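# Stand the C battery upright on the desk

## Task

Put the C battery upright on the desk so it rests on one of its flat ends, then open the hand and move the robot away from it. The battery must not topple or finish leaning, and it does not count if a robot part is what keeps it standing at the end.

## Robot and tools

ROBOT. A two-wheeled cart (differential drive, no sideways motion) carries a head camera on pan and tilt joints and two five-joint arms, each ending in a gripper with one fixed and one swinging jaw. The cart is 0.53 m wide and spans x = -0.35 to 0.07 m. The arms' vertical pan axes sit at x = -0.060, y = +0.155 (left_arm) and y = -0.155 m (right_arm). Each shoulder is 0.03 m outward from its pan axis and 0.89 m above the floor. Link lengths: upper arm 0.116, forearm 0.135, hand 0.162 m. The fixed jaw tip reaches roughly 0.44 m horizontally from its pan axis and cannot go below about 0.55 m height, so the desk must be high enough.

FRAMES. Base frame: origin on the floor between the drive wheels, x forward, y left, z up. The state's left_hand and right_hand give the fixed jaw tip of each hand in this frame; a held object sits next to that point, on the swinging-jaw side. Hand axes: z runs out along the fingers, y points from the swinging jaw to the fixed jaw. base_odometry is measured from the base frame as it was at the scene's start, is built from wheel rotation only (slip looks like motion), and heading runs -3.142 to 3.142, positive to the left.

execute_actions. Argument actions: a list holding one action or none (empty just reports state and images). An action may have base, joints, or both; they start together. base holds exactly one key: translate_m, a relative drive in metres along the current heading (positive forward, -1.4 to 1.4), or rotate_rad, a relative turn in place in radians (positive counter-clockwise from above, -3.2 to 3.2). joints is a set of absolute targets in radians, keyed by joint name. Ranges: head_pan_rad -3.2 to 3.2 (0 forward, + left); head_tilt_rad -0.76 to 1.45 (0 level, + down); for each arm (left_arm_ / right_arm_ prefix) shoulder_pan_rad -1.919 to 1.919, shoulder_lift_rad -1.745 to 1.745, elbow_flex_rad -1.69 to 1.58, wrist_flex_rad -1.658 to 1.658, wrist_roll_rad -2.743 to 2.841, gripper_rad 0 to 1.919. Done tolerances are 0.02 for pans, tilt and roll, 0.1 for shoulder_lift, 0.07 elbow, 0.03 wrist_flex and gripper. One action runs at most 15 s. Joints left out may keep driving toward earlier targets. A bad key or out-of-range number rejects the whole call with no motion. Optional cameras: list of head_camera, left_wrist_camera, right_wrist_camera or all; omitted/null means all, [] none. Images are 644x476, returned in the order named on the pictures line.

wait(seconds 0 to 10) commands nothing and returns the same report. zoom_image(camera, region=[x0,y0,x1,y1]) magnifies part of that camera's latest full image, pixels from the top-left, at most 504x504. read_manual(section "licences") only gives licence text. finished_scene(scene) ends the scene irreversibly and says if the goal holds; call it only once the battery stands alone and the robot is clear.

JOINT MEANINGS. Pan: at 0 the left arm points left and the right arm right; positive rotates clockwise from above; forward is +1.571 (left) and -1.571 (right). Bend: with lift, elbow and wrist_flex all 0 the upper arm stands nearly vertical (tilted 0.24 rad outward) and forearm and fingers are horizontal; positive values bend downward, and their sum is the finger angle below horizontal (1.571 = pointing down, possible only if the forearm is no more than 0.08 rad above horizontal). Roll: -1.522 closes the jaws across the arm plane with the fixed jaw on the left looking outward; 1.619 puts it on the right; 0.049 closes in the arm plane, fixed jaw below (level fingers) or toward the pan axis (fingers down). With level fingers over furniture keep the fixed jaw on the left, since the hand body bulges ~0.08 m on the other side. Gripper angle to tip gap: 0→0.003, 0.3→0.026, 0.6→0.049, 1→0.076, 1.919→0.106 m. Squeeze by targeting below the touching angle, up to 0.2 rad below; lower adds nothing and may trip the jaw. A holding jaw reads off_target.

RESULTS. base_status and joint_status report each motion of the last accepted action: done (for the base, wheels turned the commanded amount even if slipping), off_target (rested short, maybe still pushing: load, obstacle or tripped motor), time_out (target dropped, holds position). contact_stop never occurs. 'joint command not followed' plus a cause line means the self-collision check refused that arm's targets (gripper still moves); affected joints show not_followed and may be retried on later actions until valid targets are given. on_its_own lists uncommanded changes. To stop a blocked joint pushing, command its current reading.

HAZARDS. Joints under load sag toward gravity; aim past the target by the last sag. Hand positions can be off by a few cm. A motor stuck over ~0.30 rad from target for ~2 s trips to 20 % torque (thinking time counts); reset by waiting until it settles, then commanding 0.2 rad from the reading away from the original target (or 0.04 past the range end; for a jaw, the end). Load limits: ~0.4 kg per hand at full reach, ~0.7 kg within 0.28 m of the pan axis, ~1 kg two-handed. Long holds heat shoulder motors: warnings from 55 °C, a fault stop at 70 °C with joints going limp; resend targets afterwards. Never let the arms or hands collide or press on each other. Pushing or pulling objects, especially pulling something in front, can tip the robot; turning or reversing near a desk edge can catch the cart and tip it. Stowed pose: pan -1.75 (left) / 1.75 (right), lift 0.05, elbow 1.35, wrist_flex -1.55, roll -1.52; stow in two steps (wrist joints first, then the rest), and when leaving stow move the big joints first. Turning in place with arms stowed needs 0.44 m clear radius. Avoid dropping, knocking over or slamming the battery; an external nudge may occasionally move loose objects. The robot keeps its last command while you think. Camera calibrations (K, distortion, T_world_to_cam in the base frame) are approximate; wrist cameras inherit joint errors.

Each tool is called after "Call:" by a JSON object that holds its "method" and its "body".

## Session

I'll start by checking the robot's state and what the cameras see.

Call:
{"method": "execute_actions", "body": {"actions": []}}

Scene clock: 0.00 s.
base_odometry: x=+0.000 y=+0.000 heading=+0.000 (m, m, rad; odometry frame)
base_status: not commanded
joint_positions: head_pan_rad=-0.032 head_tilt_rad=-0.016 left_arm_shoulder_pan_rad=-1.730 left_arm_shoulder_lift_rad=+0.101 left_arm_elbow_flex_rad=+1.326 left_arm_wrist_flex_rad=-1.527 left_arm_wrist_roll_rad=-1.508 left_arm_gripper_rad=+1.920 right_arm_shoulder_pan_rad=+1.784 right_arm_shoulder_lift_rad=+0.066 right_arm_elbow_flex_rad=+1.406 right_arm_wrist_flex_rad=-1.510 right_arm_wrist_roll_rad=-1.548 right_arm_gripper_rad=+1.920
joint_status: not commanded
left_hand: x=-0.3094 y=+0.1070 z=+0.8862 quat_wxyz=(-0.054, -0.668, -0.058, +0.740) (m; base frame)
right_hand: x=-0.3008 y=-0.1108 z=+0.8768 quat_wxyz=(-0.067, +0.689, -0.083, -0.717) (m; base frame)
pictures: head_camera, left_wrist_camera, right_wrist_camera
Images, in order (width x height): head_camera 644x476, left_wrist_camera 644x476, right_wrist_camera 644x476.

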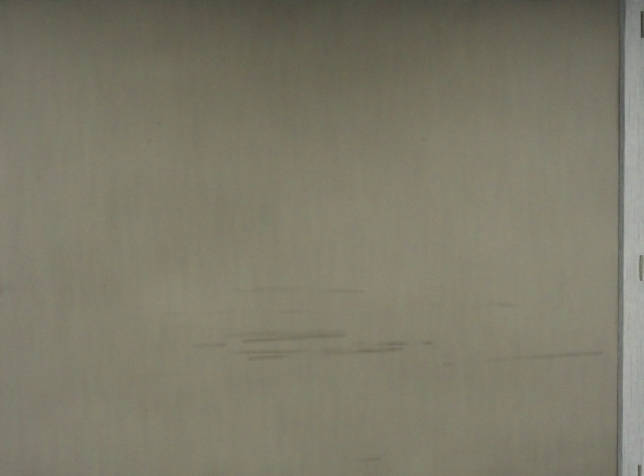

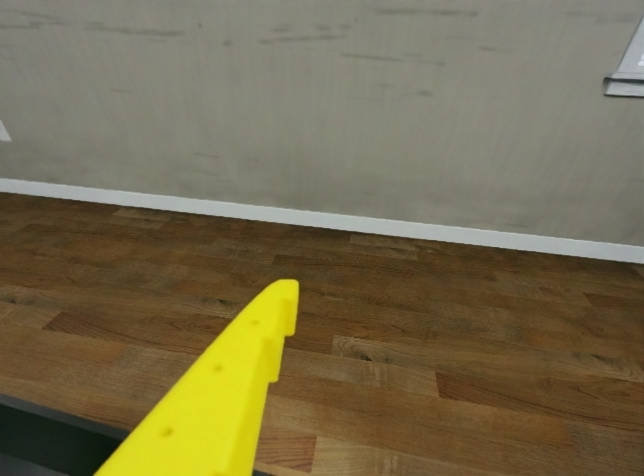

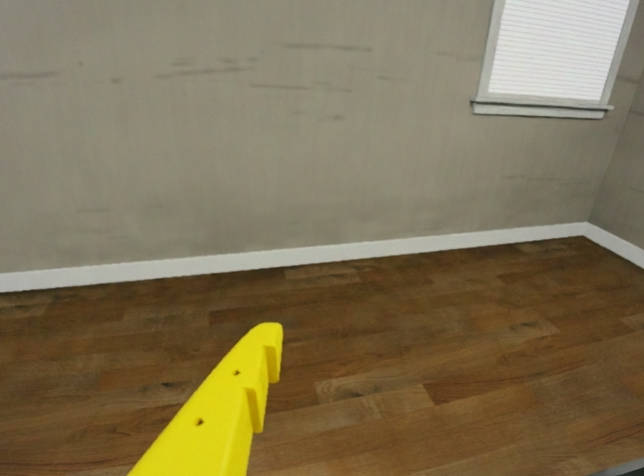

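Call:
{"method": "execute_actions", "body": {"actions": [{"joints": {"head_pan_rad": 0.0, "head_tilt_rad": 0.6}}], "cameras": ["head_camera"]}}

Scene clock: 1.43 s.
base_odometry: x=+0.000 y=+0.000 heading=+0.000 (m, m, rad; odometry frame)
base_status: not commanded
joint_positions: head_pan_rad=-0.010 head_tilt_rad=+0.594 left_arm_shoulder_pan_rad=-1.730 left_arm_shoulder_lift_rad=+0.101 left_arm_elbow_flex_rad=+1.326 left_arm_wrist_flex_rad=-1.527 left_arm_wrist_roll_rad=-1.508 left_arm_gripper_rad=+1.920 right_arm_shoulder_pan_rad=+1.784 right_arm_shoulder_lift_rad=+0.066 right_arm_elbow_flex_rad=+1.406 right_arm_wrist_flex_rad=-1.510 right_arm_wrist_roll_rad=-1.548 right_arm_gripper_rad=+1.920
joint_status: all done
left_hand: x=-0.3094 y=+0.1070 z=+0.8862 quat_wxyz=(-0.054, -0.668, -0.058, +0.740) (m; base frame)
right_hand: x=-0.3008 y=-0.1108 z=+0.8768 quat_wxyz=(-0.067, +0.689, -0.083, -0.717) (m; base frame)
pictures: head_camera
camera_calibration (this result's frames):
head_camera: T_world_to_cam=[[-0.0450699, -0.998882, 0.0142426, -0.0173434], [-0.578754, 0.0144875, -0.815374, 0.952795], [0.814256, -0.0449918, -0.57876, 0.696524], [0, 0, 0, 1]] pos_world=[-0.0164975, 0.000210244, 1.18025]
Images, in order (width x height): head_camera 644x476.

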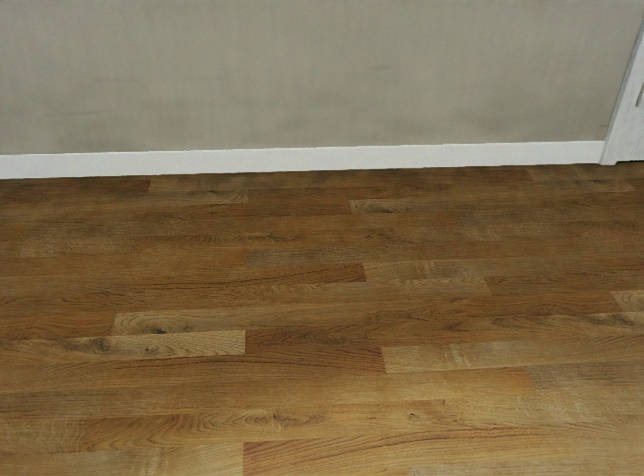

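Call:
{"method": "execute_actions", "body": {"actions": [{"joints": {"head_pan_rad": -1.2, "head_tilt_rad": 0.45}}], "cameras": ["head_camera"]}}

Scene clock: 3.27 s.
base_odometry: x=+0.000 y=+0.000 heading=+0.000 (m, m, rad; odometry frame)
base_status: not commanded
joint_positions: head_pan_rad=-1.190 head_tilt_rad=+0.464 left_arm_shoulder_pan_rad=-1.730 left_arm_shoulder_lift_rad=+0.101 left_arm_elbow_flex_rad=+1.326 left_arm_wrist_flex_rad=-1.527 left_arm_wrist_roll_rad=-1.508 left_arm_gripper_rad=+1.920 right_arm_shoulder_pan_rad=+1.784 right_arm_shoulder_lift_rad=+0.066 right_arm_elbow_flex_rad=+1.406 right_arm_wrist_flex_rad=-1.510 right_arm_wrist_roll_rad=-1.548 right_arm_gripper_rad=+1.920
joint_status: all done
left_hand: x=-0.3094 y=+0.1070 z=+0.8862 quat_wxyz=(-0.054, -0.668, -0.058, +0.740) (m; base frame)
right_hand: x=-0.3008 y=-0.1108 z=+0.8768 quat_wxyz=(-0.067, +0.689, -0.083, -0.717) (m; base frame)
pictures: head_camera
camera_calibration (this result's frames):
head_camera: T_world_to_cam=[[-0.941318, -0.337386, 0.00955881, -0.054076], [-0.16582, 0.437605, -0.883745, 1.0509], [0.293981, -0.83347, -0.467871, 0.544438], [0, 0, 0, 1]] pos_world=[-0.0366969, -0.0243496, 1.18397]
Images, in order (width x height): head_camera 644x476.

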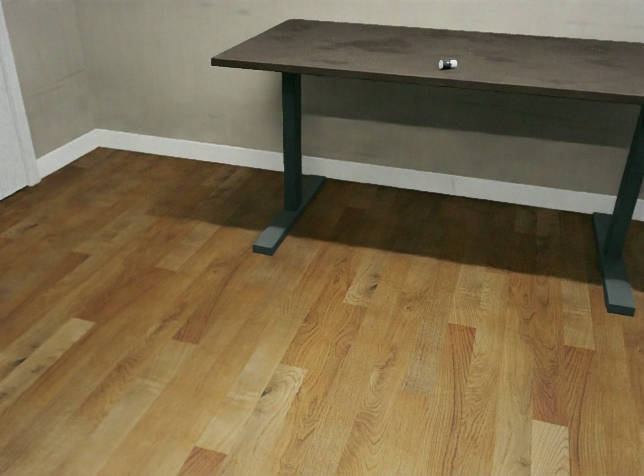

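Call:
{"method": "zoom_image", "body": {"camera": "head_camera", "region": [400, 30, 500, 100]}}

Region (400, 30, 500, 100) of head_camera's 644x476 image, scaled by 5.040; it fills the top 353 rows of this view, and the rest is white.

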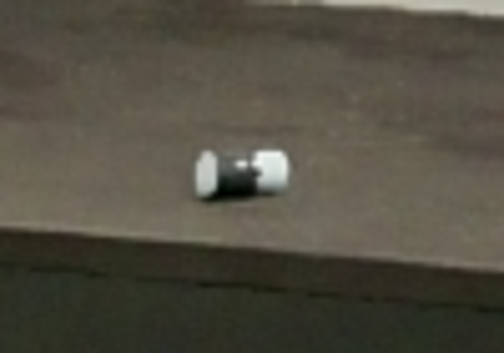

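Call:
{"method": "execute_actions", "body": {"actions": [{"base": {"rotate_rad": -1.51}, "joints": {"head_pan_rad": 0.0, "head_tilt_rad": 0.35, "left_arm_shoulder_pan_rad": 1.571, "left_arm_shoulder_lift_rad": -0.3, "left_arm_elbow_flex_rad": 1.0}}], "cameras": ["head_camera"]}}

Scene clock: 13.63 s.
base_odometry: x=-0.001 y=+0.000 heading=-1.509 (m, m, rad; odometry frame)
base_status: done
joint_positions: head_pan_rad=-0.010 head_tilt_rad=+0.363 left_arm_shoulder_pan_rad=+1.563 left_arm_shoulder_lift_rad=-0.263 left_arm_elbow_flex_rad=+1.036 left_arm_wrist_flex_rad=-1.527 left_arm_wrist_roll_rad=-1.508 left_arm_gripper_rad=+1.920 right_arm_shoulder_pan_rad=+1.784 right_arm_shoulder_lift_rad=+0.066 right_arm_elbow_flex_rad=+1.406 right_arm_wrist_flex_rad=-1.510 right_arm_wrist_roll_rad=-1.548 right_arm_gripper_rad=+1.920
joint_status: all done
left_hand: x=+0.1856 y=+0.1646 z=+1.0291 quat_wxyz=(+0.918, -0.004, +0.397, -0.003) (m; base frame)
right_hand: x=-0.3008 y=-0.1108 z=+0.8768 quat_wxyz=(-0.067, +0.689, -0.083, -0.717) (m; base frame)
pictures: head_camera
camera_calibration (this result's frames):
head_camera: T_world_to_cam=[[-0.0473647, -0.998861, 0.00583712, -0.00777652], [-0.376799, 0.0124548, -0.926211, 1.08986], [0.925083, -0.0460691, -0.37696, 0.469461], [0, 0, 0, 1]] pos_world=[-0.0240008, 0.00028607, 1.18645]
Images, in order (width x height): head_camera 644x476.

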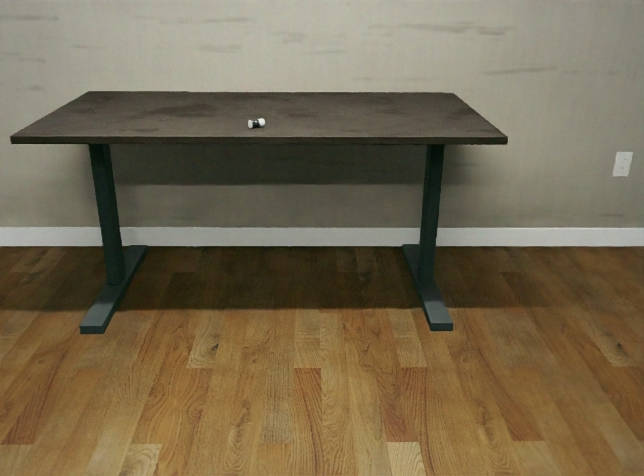

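Call:
{"method": "execute_actions", "body": {"actions": [{"base": {"translate_m": 1.4}, "joints": {"head_pan_rad": 0.1, "head_tilt_rad": 0.62}}], "cameras": ["head_camera"]}}

Scene clock: 21.83 s.
base_odometry: x=+0.083 y=-1.397 heading=-1.505 (m, m, rad; odometry frame)
base_status: done
joint_positions: head_pan_rad=+0.090 head_tilt_rad=+0.614 left_arm_shoulder_pan_rad=+1.563 left_arm_shoulder_lift_rad=-0.264 left_arm_elbow_flex_rad=+1.036 left_arm_wrist_flex_rad=-1.527 left_arm_wrist_roll_rad=-1.508 left_arm_gripper_rad=+1.920 right_arm_shoulder_pan_rad=+1.784 right_arm_shoulder_lift_rad=+0.066 right_arm_elbow_flex_rad=+1.406 right_arm_wrist_flex_rad=-1.510 right_arm_wrist_roll_rad=-1.548 right_arm_gripper_rad=+1.920
joint_status: all done
left_hand: x=+0.1854 y=+0.1646 z=+1.0294 quat_wxyz=(+0.918, -0.004, +0.396, -0.003) (m; base frame)
right_hand: x=-0.3008 y=-0.1108 z=+0.8768 quat_wxyz=(-0.067, +0.689, -0.083, -0.717) (m; base frame)
pictures: head_camera
camera_calibration (this result's frames):
head_camera: T_world_to_cam=[[0.0551984, -0.998363, 0.014951, -0.0134462], [-0.593657, -0.044855, -0.803467, 0.93839], [0.802823, 0.0354743, -0.595161, 0.714865], [0, 0, 0, 1]] pos_world=[-0.0160865, 0.00330793, 1.17963]
Images, in order (width x height): head_camera 644x476.

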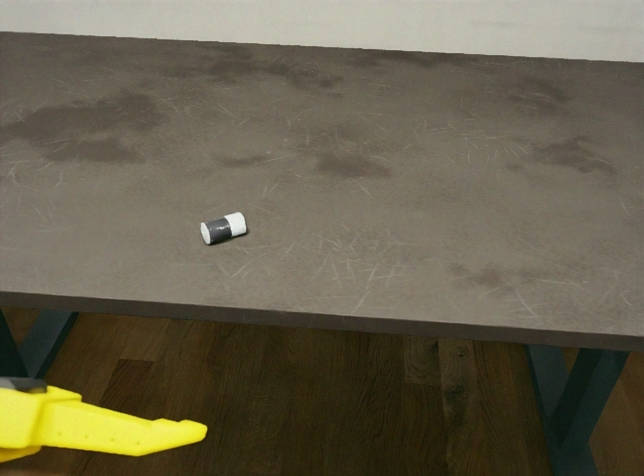

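Call:
{"method": "zoom_image", "body": {"camera": "head_camera", "region": [180, 190, 270, 260]}}

Region (180, 190, 270, 260) of head_camera's 644x476 image, scaled by 5.600.

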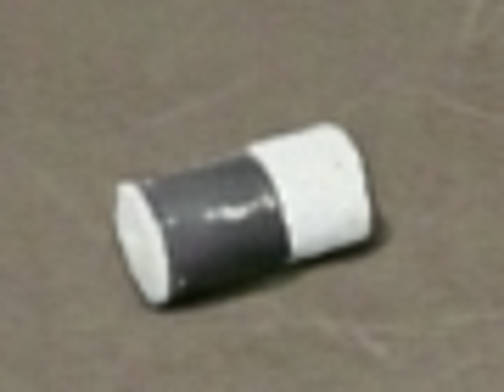

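Call:
{"method": "execute_actions", "body": {"actions": [{"base": {"translate_m": 0.31}, "joints": {"head_pan_rad": 0.25, "head_tilt_rad": 1.15, "left_arm_shoulder_lift_rad": 0.15, "left_arm_elbow_flex_rad": -0.1, "left_arm_wrist_flex_rad": 1.45, "left_arm_wrist_roll_rad": -2.53, "left_arm_gripper_rad": 0.8}}], "cameras": ["head_camera", "left_wrist_camera"]}}

Scene clock: 29.67 s.
base_odometry: x=+0.104 y=-1.707 heading=-1.501 (m, m, rad; odometry frame)
base_status: done
joint_positions: head_pan_rad=+0.240 head_tilt_rad=+1.145 left_arm_shoulder_pan_rad=+1.563 left_arm_shoulder_lift_rad=+0.161 left_arm_elbow_flex_rad=-0.062 left_arm_wrist_flex_rad=+1.439 left_arm_wrist_roll_rad=-2.520 left_arm_gripper_rad=+0.808 right_arm_shoulder_pan_rad=+1.784 right_arm_shoulder_lift_rad=+0.066 right_arm_elbow_flex_rad=+1.406 right_arm_wrist_flex_rad=-1.510 right_arm_wrist_roll_rad=-1.548 right_arm_gripper_rad=+1.920
joint_status: all done
left_hand: x=+0.1626 y=+0.1610 z=+0.8323 quat_wxyz=(+0.014, +0.475, +0.880, +0.008) (m; base frame)
right_hand: x=-0.3008 y=-0.1108 z=+0.8768 quat_wxyz=(-0.067, +0.689, -0.083, -0.717) (m; base frame)
pictures: head_camera, left_wrist_camera
camera_calibration (this result's frames):
head_camera: T_world_to_cam=[[0.215786, -0.975964, 0.030502, -0.0237977], [-0.895818, -0.210302, -0.391513, 0.450029], [0.388518, 0.057159, -0.919667, 1.0689], [0, 0, 0, 1]] pos_world=[-0.00700632, 0.0103192, 1.15995]
left_wrist_camera: T_world_to_cam=[[-0.818994, -0.567006, -0.0880554, 0.289783], [-0.505889, 0.641088, 0.577132, -0.487696], [-0.270786, 0.517214, -0.811889, 0.709651], [0, 0, 0, 1]] pos_world=[0.182774, 0.109923, 0.88314]
Images, in order (width x height): head_camera 644x476, left_wrist_camera 644x476.

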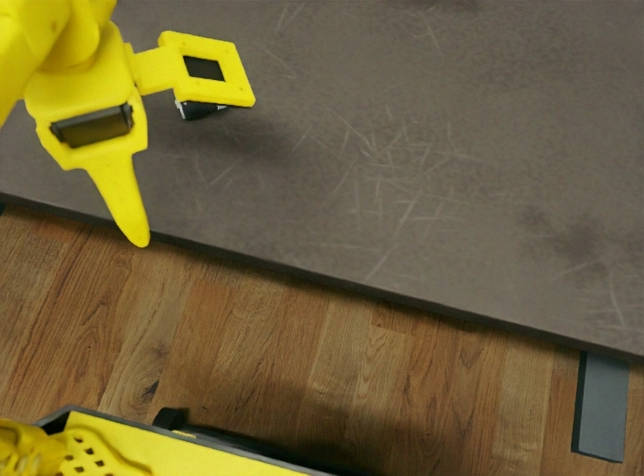

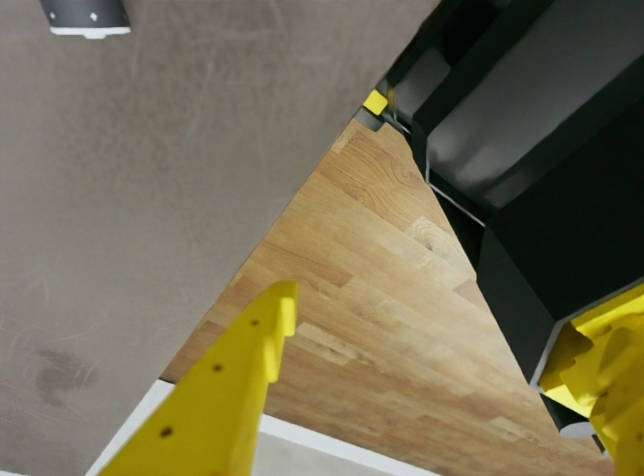

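Call:
{"method": "zoom_image", "body": {"camera": "left_wrist_camera", "region": [20, 0, 160, 70]}}

Region (20, 0, 160, 70) of left_wrist_camera's 644x476 image, scaled by 3.600.

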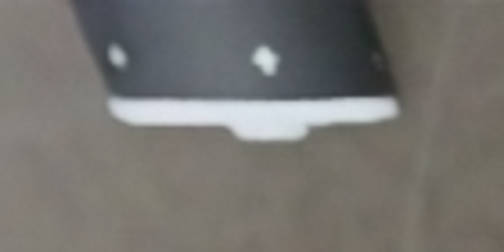

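Call:
{"method": "execute_actions", "body": {"actions": [{"base": {"translate_m": 0.08}, "joints": {"head_pan_rad": 0.55, "head_tilt_rad": 1.1, "left_arm_shoulder_pan_rad": 1.605, "left_arm_shoulder_lift_rad": 0.01, "left_arm_elbow_flex_rad": 0.28, "left_arm_wrist_flex_rad": 1.025, "left_arm_wrist_roll_rad": 0.605, "left_arm_gripper_rad": 0.75}}], "cameras": ["head_camera", "left_wrist_camera"]}}

Scene clock: 37.83 s.
base_odometry: x=+0.110 y=-1.787 heading=-1.499 (m, m, rad; odometry frame)
base_status: done
joint_positions: head_pan_rad=+0.540 head_tilt_rad=+1.115 left_arm_shoulder_pan_rad=+1.597 left_arm_shoulder_lift_rad=+0.058 left_arm_elbow_flex_rad=+0.281 left_arm_wrist_flex_rad=+1.036 left_arm_wrist_roll_rad=+0.595 left_arm_gripper_rad=+0.758 right_arm_shoulder_pan_rad=+1.784 right_arm_shoulder_lift_rad=+0.066 right_arm_elbow_flex_rad=+1.406 right_arm_wrist_flex_rad=-1.510 right_arm_wrist_roll_rad=-1.548 right_arm_gripper_rad=+1.920
joint_status: all done
left_hand: x=+0.1583 y=+0.1449 z=+0.8060 quat_wxyz=(+0.047, -0.861, +0.499, -0.086) (m; base frame)
right_hand: x=-0.3008 y=-0.1108 z=+0.8768 quat_wxyz=(-0.067, +0.689, -0.083, -0.717) (m; base frame)
pictures: head_camera, left_wrist_camera
camera_calibration (this result's frames):
head_camera: T_world_to_cam=[[0.493789, -0.86907, 0.0298132, -0.00993878], [-0.783194, -0.459371, -0.419029, 0.486994], [0.377861, 0.183563, -0.907483, 1.05437], [0, 0, 0, 1]] pos_world=[-0.0120892, 0.0215293, 1.16119]
left_wrist_camera: T_world_to_cam=[[0.849683, 0.517005, 0.103654, -0.300955], [0.3232, -0.665965, 0.672334, -0.48296], [0.41663, -0.53777, -0.732955, 0.675858], [0, 0, 0, 1]] pos_world=[0.130226, 0.197417, 0.851279]
Images, in order (width x height): head_camera 644x476, left_wrist_camera 644x476.

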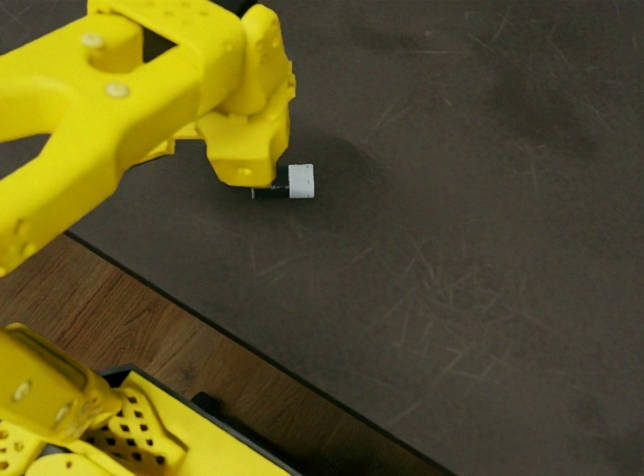

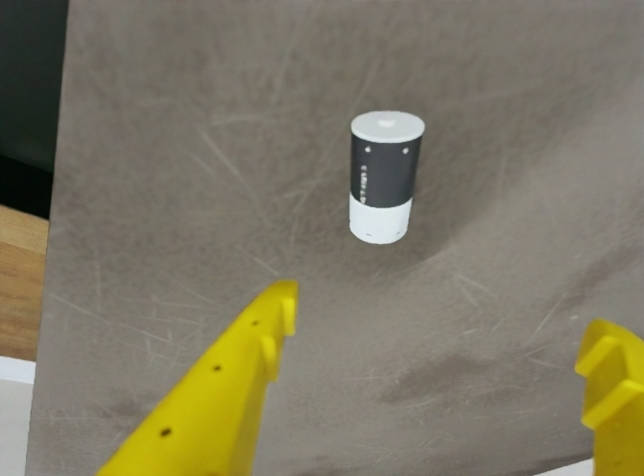

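Call:
{"method": "zoom_image", "body": {"camera": "left_wrist_camera", "region": [310, 95, 470, 255]}}

Region (310, 95, 470, 255) of left_wrist_camera's 644x476 image, scaled by 3.150.

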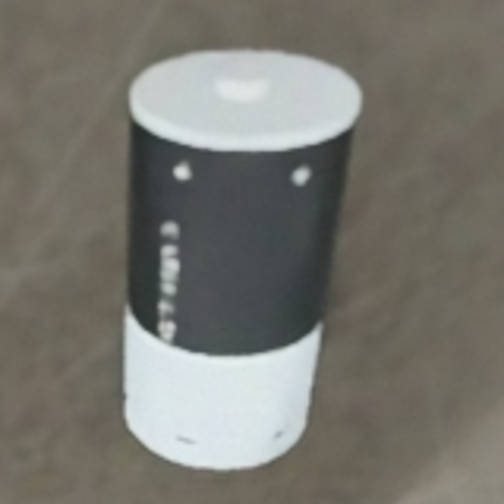

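Call:
{"method": "execute_actions", "body": {"actions": [{"joints": {"left_arm_shoulder_pan_rad": 1.56, "left_arm_shoulder_lift_rad": 0.30, "left_arm_wrist_flex_rad": 0.747, "left_arm_wrist_roll_rad": 0.65}}], "cameras": ["head_camera", "left_wrist_camera"]}}

Scene clock: 42.40 s.
base_odometry: x=+0.110 y=-1.787 heading=-1.499 (m, m, rad; odometry frame)
base_status: not commanded
joint_positions: head_pan_rad=+0.540 head_tilt_rad=+1.115 left_arm_shoulder_pan_rad=+1.568 left_arm_shoulder_lift_rad=+0.308 left_arm_elbow_flex_rad=+0.281 left_arm_wrist_flex_rad=+0.760 left_arm_wrist_roll_rad=+0.638 left_arm_gripper_rad=+0.758 right_arm_shoulder_pan_rad=+1.784 right_arm_shoulder_lift_rad=+0.066 right_arm_elbow_flex_rad=+1.406 right_arm_wrist_flex_rad=-1.510 right_arm_wrist_roll_rad=-1.548 right_arm_gripper_rad=+1.920
joint_status: all done
left_hand: x=+0.1753 y=+0.1510 z=+0.7641 quat_wxyz=(+0.052, -0.877, +0.467, -0.097) (m; base frame)
right_hand: x=-0.3008 y=-0.1108 z=+0.8768 quat_wxyz=(-0.067, +0.689, -0.083, -0.717) (m; base frame)
pictures: head_camera, left_wrist_camera
camera_calibration (this result's frames):
head_camera: T_world_to_cam=[[0.493789, -0.86907, 0.0298132, -0.00993879], [-0.783194, -0.459371, -0.419029, 0.486994], [0.377861, 0.183563, -0.907483, 1.05437], [0, 0, 0, 1]] pos_world=[-0.0120892, 0.0215293, 1.16119]
left_wrist_camera: T_world_to_cam=[[0.807827, 0.577041, 0.120159, -0.328532], [0.351874, -0.63568, 0.687092, -0.477056], [0.472863, -0.512771, -0.716565, 0.615231], [0, 0, 0, 1]] pos_world=[0.142341, 0.201794, 0.80811]
Images, in order (width x height): head_camera 644x476, left_wrist_camera 644x476.

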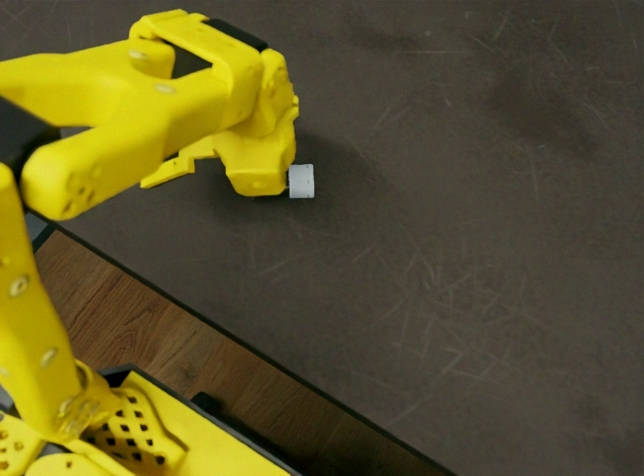

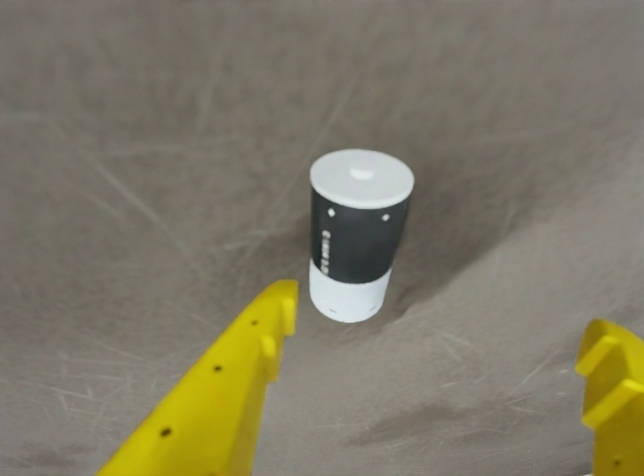

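Call:
{"method": "zoom_image", "body": {"camera": "left_wrist_camera", "region": [250, 135, 450, 335]}}

Region (250, 135, 450, 335) of left_wrist_camera's 644x476 image, scaled by 2.520.

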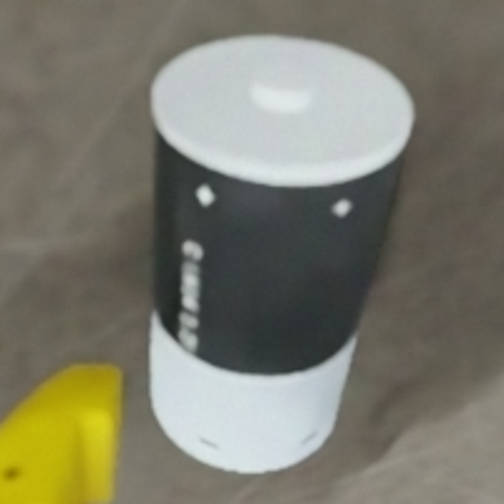

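Call:
{"method": "execute_actions", "body": {"actions": [{"joints": {"left_arm_shoulder_pan_rad": 1.552, "left_arm_shoulder_lift_rad": 0.437, "left_arm_wrist_flex_rad": 0.62}}], "cameras": ["head_camera", "left_wrist_camera"]}}

Scene clock: 44.70 s.
base_odometry: x=+0.110 y=-1.787 heading=-1.499 (m, m, rad; odometry frame)
base_status: not commanded
joint_positions: head_pan_rad=+0.540 head_tilt_rad=+1.115 left_arm_shoulder_pan_rad=+1.561 left_arm_shoulder_lift_rad=+0.445 left_arm_elbow_flex_rad=+0.281 left_arm_wrist_flex_rad=+0.631 left_arm_wrist_roll_rad=+0.638 left_arm_gripper_rad=+0.758 right_arm_shoulder_pan_rad=+1.784 right_arm_shoulder_lift_rad=+0.066 right_arm_elbow_flex_rad=+1.406 right_arm_wrist_flex_rad=-1.510 right_arm_wrist_roll_rad=-1.548 right_arm_gripper_rad=+1.920
joint_status: all done
left_hand: x=+0.1763 y=+0.1525 z=+0.7397 quat_wxyz=(+0.051, -0.879, +0.464, -0.094) (m; base frame)
right_hand: x=-0.3008 y=-0.1108 z=+0.8768 quat_wxyz=(-0.067, +0.689, -0.083, -0.717) (m; base frame)
pictures: head_camera, left_wrist_camera
camera_calibration (this result's frames):
head_camera: T_world_to_cam=[[0.493789, -0.86907, 0.0298132, -0.00993879], [-0.783194, -0.459371, -0.419029, 0.486994], [0.377861, 0.183563, -0.907483, 1.05437], [0, 0, 0, 1]] pos_world=[-0.0120892, 0.0215293, 1.16119]
left_wrist_camera: T_world_to_cam=[[0.805169, 0.581996, 0.113945, -0.322936], [0.361027, -0.63346, 0.684389, -0.459662], [0.470491, -0.509912, -0.720158, 0.600648], [0, 0, 0, 1]] pos_world=[0.143369, 0.203047, 0.783946]
Images, in order (width x height): head_camera 644x476, left_wrist_camera 644x476.

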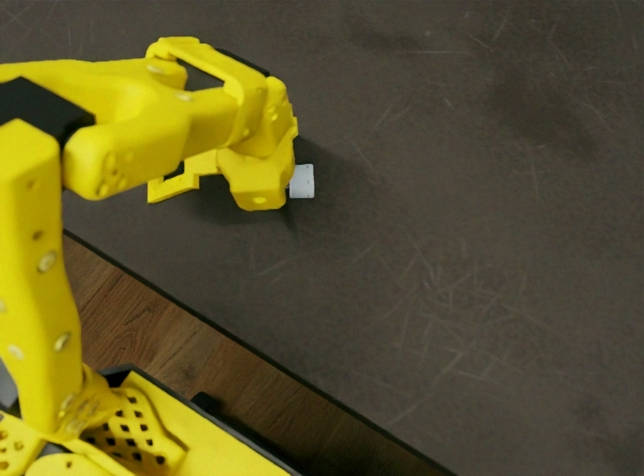

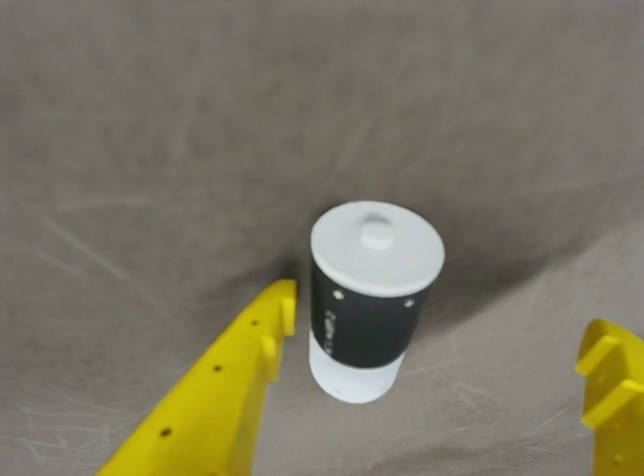

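Call:
{"method": "execute_actions", "body": {"actions": [{"joints": {"left_arm_shoulder_lift_rad": 0.45, "left_arm_wrist_flex_rad": 0.61, "left_arm_gripper_rad": 0.13}}], "cameras": ["left_wrist_camera"]}}

Scene clock: 46.03 s.
base_odometry: x=+0.110 y=-1.787 heading=-1.499 (m, m, rad; odometry frame)
base_status: not commanded
joint_positions: head_pan_rad=+0.540 head_tilt_rad=+1.115 left_arm_shoulder_pan_rad=+1.561 left_arm_shoulder_lift_rad=+0.457 left_arm_elbow_flex_rad=+0.281 left_arm_wrist_flex_rad=+0.622 left_arm_wrist_roll_rad=+0.638 left_arm_gripper_rad=+0.308 right_arm_shoulder_pan_rad=+1.784 right_arm_shoulder_lift_rad=+0.066 right_arm_elbow_flex_rad=+1.406 right_arm_wrist_flex_rad=-1.510 right_arm_wrist_roll_rad=-1.548 right_arm_gripper_rad=+1.920
joint_status: left_arm_gripper_rad off_target (ended at +0.308, target +0.130); the others done
left_hand: x=+0.1758 y=+0.1524 z=+0.7374 quat_wxyz=(+0.050, -0.879, +0.465, -0.093) (m; base frame)
right_hand: x=-0.3008 y=-0.1108 z=+0.8768 quat_wxyz=(-0.067, +0.689, -0.083, -0.717) (m; base frame)
pictures: left_wrist_camera
camera_calibration (this result's frames):
left_wrist_camera: T_world_to_cam=[[0.805515, 0.581999, 0.111458, -0.320539], [0.363125, -0.63344, 0.683296, -0.457515], [0.46828, -0.509932, -0.721584, 0.600666], [0, 0, 0, 1]] pos_world=[0.143054, 0.203044, 0.781776]
Images, in order (width x height): left_wrist_camera 644x476.

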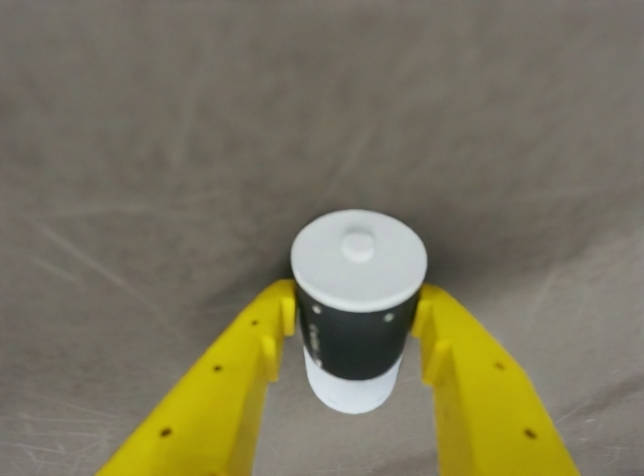

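Call:
{"method": "execute_actions", "body": {"actions": [{"joints": {"left_arm_shoulder_lift_rad": 0.42, "left_arm_elbow_flex_rad": -0.095, "left_arm_wrist_flex_rad": -1.095, "left_arm_wrist_roll_rad": -1.532, "head_pan_rad": 0.42, "head_tilt_rad": 0.85}}], "cameras": ["head_camera", "left_wrist_camera"]}}

Call:
{"method": "execute_actions", "body": {"actions": [{"joints": {"left_arm_shoulder_lift_rad": 1.13}}], "cameras": ["head_camera", "left_wrist_camera"]}}

Scene clock: 52.60 s.
base_odometry: x=+0.110 y=-1.787 heading=-1.499 (m, m, rad; odometry frame)
base_status: not commanded
joint_positions: head_pan_rad=+0.430 head_tilt_rad=+0.865 left_arm_shoulder_pan_rad=+1.561 left_arm_shoulder_lift_rad=+0.457 left_arm_elbow_flex_rad=-0.041 left_arm_wrist_flex_rad=-1.072 left_arm_wrist_roll_rad=-1.520 left_arm_gripper_rad=+0.308 right_arm_shoulder_pan_rad=+1.784 right_arm_shoulder_lift_rad=+0.066 right_arm_elbow_flex_rad=+1.406 right_arm_wrist_flex_rad=-1.510 right_arm_wrist_roll_rad=-1.548 right_arm_gripper_rad=+1.920
joint_status: all done
left_hand: x=+0.2980 y=+0.1661 z=+1.0306 quat_wxyz=(+0.897, -0.002, +0.442, +0.003) (m; base frame)
right_hand: x=-0.3008 y=-0.1108 z=+0.8768 quat_wxyz=(-0.067, +0.689, -0.083, -0.717) (m; base frame)
pictures: head_camera, left_wrist_camera
camera_calibration (this result's frames):
head_camera: T_world_to_cam=[[0.389313, -0.920816, 0.0231043, -0.00712721], [-0.708834, -0.315519, -0.630874, 0.734321], [0.588208, 0.22923, -0.775541, 0.912396], [0, 0, 0, 1]] pos_world=[-0.0133918, 0.0159804, 1.17103]
left_wrist_camera: T_world_to_cam=[[0.0419031, -0.99747, 0.0574179, 0.0860104], [0.0199042, -0.0566236, -0.998197, 1.04591], [0.998923, 0.0429704, 0.0174811, -0.249666], [0, 0, 0, 1]] pos_world=[0.224975, 0.155744, 1.04345]
Images, in order (width x height): head_camera 644x476, left_wrist_camera 644x476.

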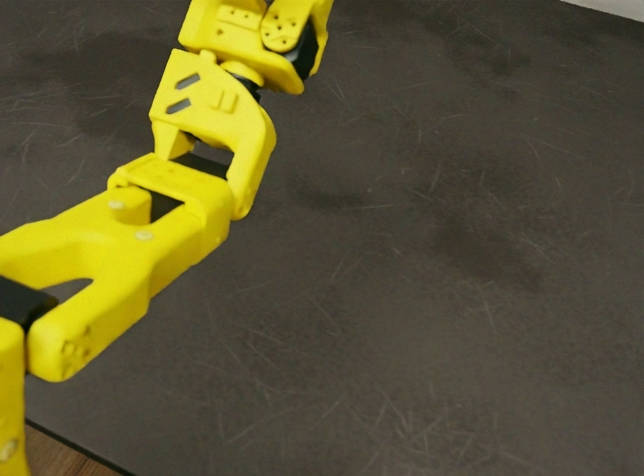

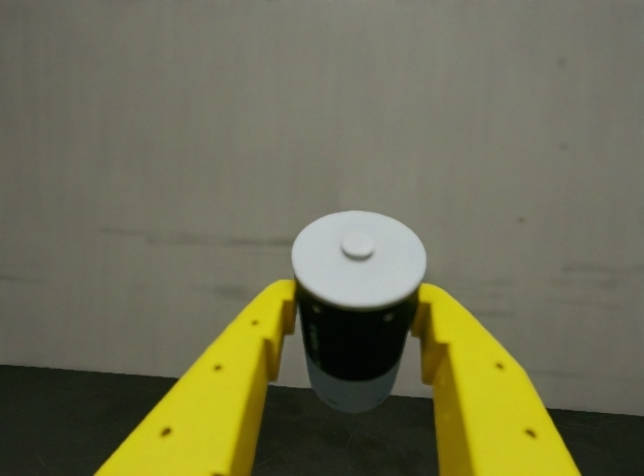

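Scene clock: 53.90 s.
base_odometry: x=+0.110 y=-1.787 heading=-1.499 (m, m, rad; odometry frame)
base_status: not commanded
joint_positions: head_pan_rad=+0.430 head_tilt_rad=+0.865 left_arm_shoulder_pan_rad=+1.561 left_arm_shoulder_lift_rad=+1.159 left_arm_elbow_flex_rad=-0.052 left_arm_wrist_flex_rad=-1.073 left_arm_wrist_roll_rad=-1.520 left_arm_gripper_rad=+0.308 right_arm_shoulder_pan_rad=+1.784 right_arm_shoulder_lift_rad=+0.066 right_arm_elbow_flex_rad=+1.406 right_arm_wrist_flex_rad=-1.510 right_arm_wrist_roll_rad=-1.548 right_arm_gripper_rad=+1.920
joint_status: all done
left_hand: x=+0.3100 y=+0.1662 z=+0.7892 quat_wxyz=(+0.695, -0.004, +0.719, +0.003) (m; base frame)
right_hand: x=-0.3008 y=-0.1108 z=+0.8768 quat_wxyz=(-0.067, +0.689, -0.083, -0.717) (m; base frame)
pictures: head_camera, left_wrist_camera
camera_calibration (this result's frames):
head_camera: T_world_to_cam=[[0.389308, -0.920818, 0.0231041, -0.00712718], [-0.708832, -0.315513, -0.63088, 0.734328], [0.588215, 0.22923, -0.775537, 0.912391], [0, 0, 0, 1]] pos_world=[-0.0133919, 0.0159802, 1.17103]
left_wrist_camera: T_world_to_cam=[[0.0710081, -0.997198, 0.0235371, 0.11715], [-0.620117, -0.062615, -0.782007, 0.833488], [0.781289, 0.040933, -0.622826, 0.315656], [0, 0, 0, 1]] pos_world=[0.261923, 0.15609, 0.845634]
Images, in order (width x height): head_camera 644x476, left_wrist_camera 644x476.

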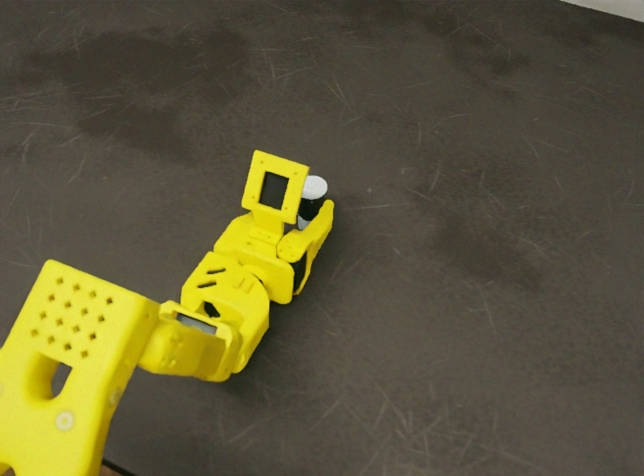

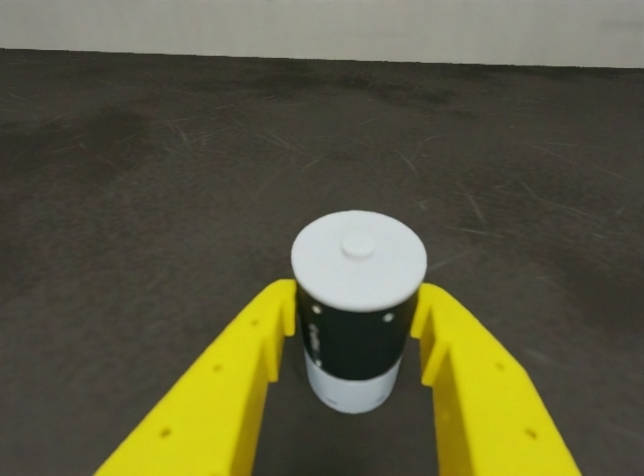

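Call:
{"method": "execute_actions", "body": {"actions": [{"joints": {"left_arm_shoulder_lift_rad": 1.221, "left_arm_wrist_flex_rad": -1.165}}], "cameras": ["head_camera", "left_wrist_camera"]}}

Scene clock: 56.70 s.
base_odometry: x=+0.110 y=-1.787 heading=-1.499 (m, m, rad; odometry frame)
base_status: not commanded
joint_positions: head_pan_rad=+0.430 head_tilt_rad=+0.865 left_arm_shoulder_pan_rad=+1.561 left_arm_shoulder_lift_rad=+1.247 left_arm_elbow_flex_rad=-0.055 left_arm_wrist_flex_rad=-1.138 left_arm_wrist_roll_rad=-1.520 left_arm_gripper_rad=+0.308 right_arm_shoulder_pan_rad=+1.784 right_arm_shoulder_lift_rad=+0.066 right_arm_elbow_flex_rad=+1.406 right_arm_wrist_flex_rad=-1.510 right_arm_wrist_roll_rad=-1.548 right_arm_gripper_rad=+1.920
joint_status: all done
left_hand: x=+0.3009 y=+0.1661 z=+0.7709 quat_wxyz=(+0.688, -0.004, +0.726, +0.003) (m; base frame)
right_hand: x=-0.3008 y=-0.1108 z=+0.8768 quat_wxyz=(-0.067, +0.689, -0.083, -0.717) (m; base frame)
pictures: head_camera, left_wrist_camera
camera_calibration (this result's frames):
head_camera: T_world_to_cam=[[0.389308, -0.920818, 0.0231041, -0.00712717], [-0.708832, -0.315513, -0.63088, 0.734329], [0.588215, 0.22923, -0.775536, 0.91239], [0, 0, 0, 1]] pos_world=[-0.0133919, 0.0159802, 1.17103]
left_wrist_camera: T_world_to_cam=[[0.0714652, -0.997194, 0.0223027, 0.118956], [-0.635586, -0.0627598, -0.769475, 0.808541], [0.768715, 0.0408153, -0.638288, 0.327089], [0, 0, 0, 1]] pos_world=[0.253958, 0.156016, 0.828275]
Images, in order (width x height): head_camera 644x476, left_wrist_camera 644x476.

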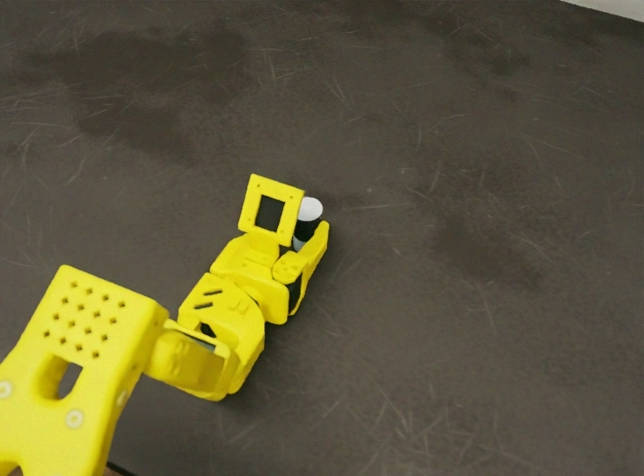

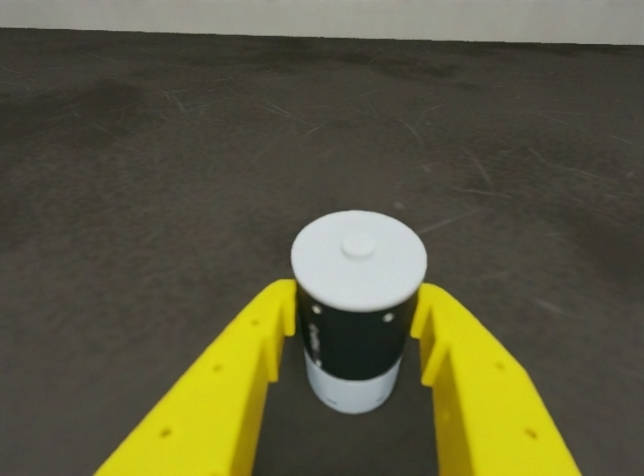

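Call:
{"method": "execute_actions", "body": {"actions": [{"joints": {"left_arm_shoulder_lift_rad": 1.268, "left_arm_wrist_flex_rad": -1.212}}], "cameras": ["head_camera", "left_wrist_camera"]}}

Scene clock: 57.73 s.
base_odometry: x=+0.110 y=-1.787 heading=-1.499 (m, m, rad; odometry frame)
base_status: not commanded
joint_positions: head_pan_rad=+0.430 head_tilt_rad=+0.865 left_arm_shoulder_pan_rad=+1.561 left_arm_shoulder_lift_rad=+1.290 left_arm_elbow_flex_rad=-0.058 left_arm_wrist_flex_rad=-1.185 left_arm_wrist_roll_rad=-1.520 left_arm_gripper_rad=+0.308 right_arm_shoulder_pan_rad=+1.784 right_arm_shoulder_lift_rad=+0.066 right_arm_elbow_flex_rad=+1.406 right_arm_wrist_flex_rad=-1.510 right_arm_wrist_roll_rad=-1.548 right_arm_gripper_rad=+1.920
joint_status: all done
left_hand: x=+0.2963 y=+0.1661 z=+0.7651 quat_wxyz=(+0.690, -0.004, +0.723, +0.003) (m; base frame)
right_hand: x=-0.3008 y=-0.1108 z=+0.8768 quat_wxyz=(-0.067, +0.689, -0.083, -0.717) (m; base frame)
pictures: head_camera, left_wrist_camera
camera_calibration (this result's frames):
head_camera: T_world_to_cam=[[0.389303, -0.92082, 0.0231038, -0.00712708], [-0.708828, -0.315507, -0.630887, 0.734337], [0.588222, 0.22923, -0.775531, 0.912384], [0, 0, 0, 1]] pos_world=[-0.013392, 0.0159799, 1.17103]
left_wrist_camera: T_world_to_cam=[[0.0712923, -0.997195, 0.0227786, 0.11906], [-0.629666, -0.0627044, -0.774331, 0.803077], [0.773588, 0.0408609, -0.632371, 0.320935], [0, 0, 0, 1]] pos_world=[0.248912, 0.155968, 0.822085]
Images, in order (width x height): head_camera 644x476, left_wrist_camera 644x476.

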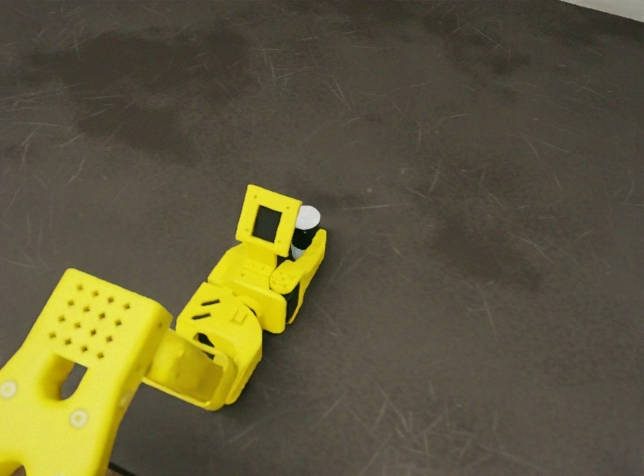

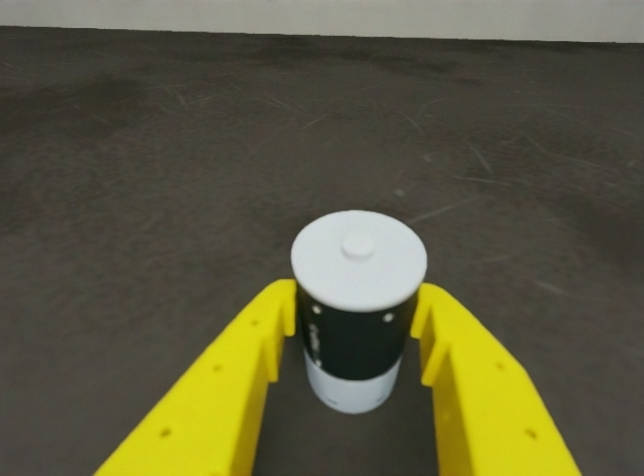

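Call:
{"method": "execute_actions", "body": {"actions": [{"joints": {"left_arm_shoulder_lift_rad": 1.29}}], "cameras": ["left_wrist_camera"]}}

Scene clock: 58.43 s.
base_odometry: x=+0.110 y=-1.787 heading=-1.499 (m, m, rad; odometry frame)
base_status: not commanded
joint_positions: head_pan_rad=+0.430 head_tilt_rad=+0.865 left_arm_shoulder_pan_rad=+1.561 left_arm_shoulder_lift_rad=+1.302 left_arm_elbow_flex_rad=-0.066 left_arm_wrist_flex_rad=-1.193 left_arm_wrist_roll_rad=-1.520 left_arm_gripper_rad=+0.308 right_arm_shoulder_pan_rad=+1.784 right_arm_shoulder_lift_rad=+0.066 right_arm_elbow_flex_rad=+1.406 right_arm_wrist_flex_rad=-1.510 right_arm_wrist_roll_rad=-1.548 right_arm_gripper_rad=+1.920
joint_status: all done
left_hand: x=+0.2958 y=+0.1661 z=+0.7639 quat_wxyz=(+0.691, -0.004, +0.722, +0.003) (m; base frame)
right_hand: x=-0.3008 y=-0.1108 z=+0.8768 quat_wxyz=(-0.067, +0.689, -0.083, -0.717) (m; base frame)
pictures: left_wrist_camera
camera_calibration (this result's frames):
left_wrist_camera: T_world_to_cam=[[0.0712221, -0.997196, 0.0229685, 0.118993], [-0.627288, -0.0626821, -0.776261, 0.802625], [0.775524, 0.0408791, -0.629993, 0.318205], [0, 0, 0, 1]] pos_world=[0.248226, 0.155962, 0.820781]
Images, in order (width x height): left_wrist_camera 644x476.

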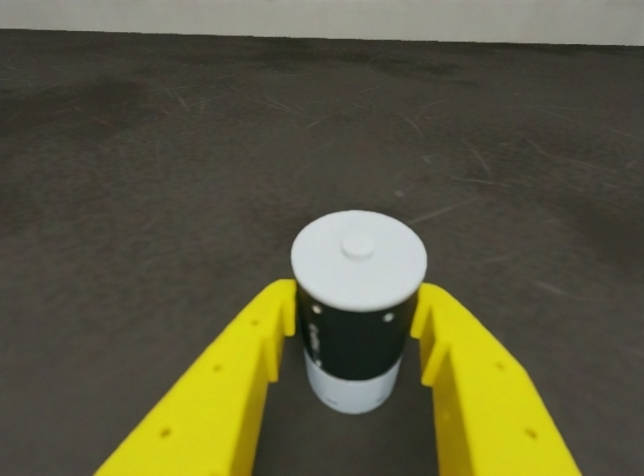

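Call:
{"method": "execute_actions", "body": {"actions": [{"joints": {"left_arm_gripper_rad": 0.7, "left_arm_shoulder_lift_rad": 1.278}}], "cameras": ["head_camera", "left_wrist_camera"]}}

Scene clock: 59.70 s.
base_odometry: x=+0.110 y=-1.787 heading=-1.499 (m, m, rad; odometry frame)
base_status: not commanded
joint_positions: head_pan_rad=+0.430 head_tilt_rad=+0.865 left_arm_shoulder_pan_rad=+1.560 left_arm_shoulder_lift_rad=+1.302 left_arm_elbow_flex_rad=-0.067 left_arm_wrist_flex_rad=-1.193 left_arm_wrist_roll_rad=-1.520 left_arm_gripper_rad=+0.691 right_arm_shoulder_pan_rad=+1.784 right_arm_shoulder_lift_rad=+0.066 right_arm_elbow_flex_rad=+1.406 right_arm_wrist_flex_rad=-1.510 right_arm_wrist_roll_rad=-1.548 right_arm_gripper_rad=+1.920
joint_status: all done
left_hand: x=+0.2960 y=+0.1666 z=+0.7642 quat_wxyz=(+0.692, -0.005, +0.722, +0.003) (m; base frame)
right_hand: x=-0.3008 y=-0.1108 z=+0.8768 quat_wxyz=(-0.067, +0.689, -0.083, -0.717) (m; base frame)
pictures: head_camera, left_wrist_camera
camera_calibration (this result's frames):
head_camera: T_world_to_cam=[[0.3893, -0.920821, 0.0231038, -0.00712724], [-0.708829, -0.315505, -0.630887, 0.734336], [0.588223, 0.229228, -0.775531, 0.912385], [0, 0, 0, 1]] pos_world=[-0.0133919, 0.0159798, 1.17103]
left_wrist_camera: T_world_to_cam=[[0.0727164, -0.997086, 0.0230634, 0.118986], [-0.625999, -0.0636313, -0.777223, 0.803538], [0.776426, 0.0420792, -0.628802, 0.316864], [0, 0, 0, 1]] pos_world=[0.248341, 0.156436, 0.821029]
Images, in order (width x height): head_camera 644x476, left_wrist_camera 644x476.

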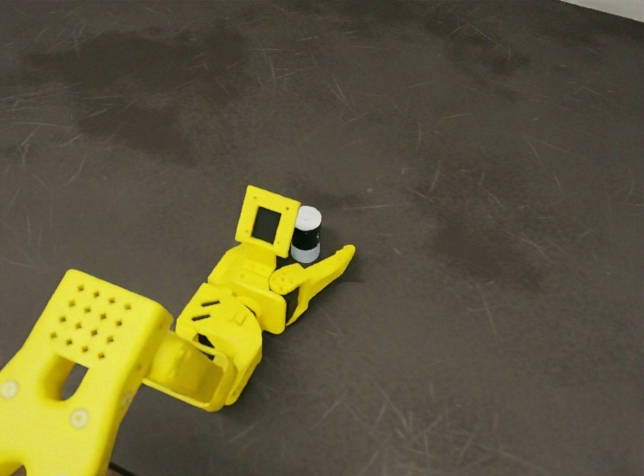

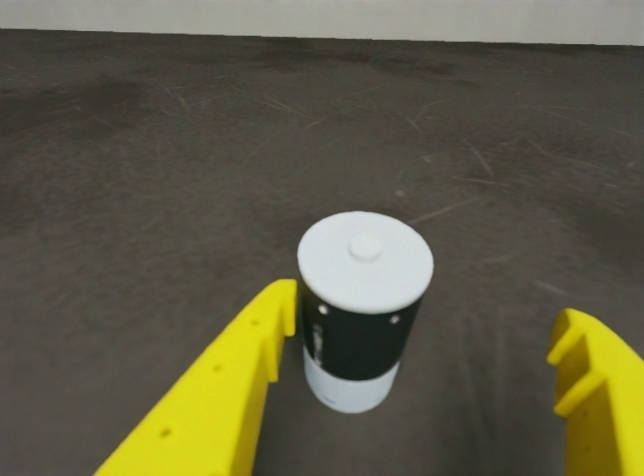

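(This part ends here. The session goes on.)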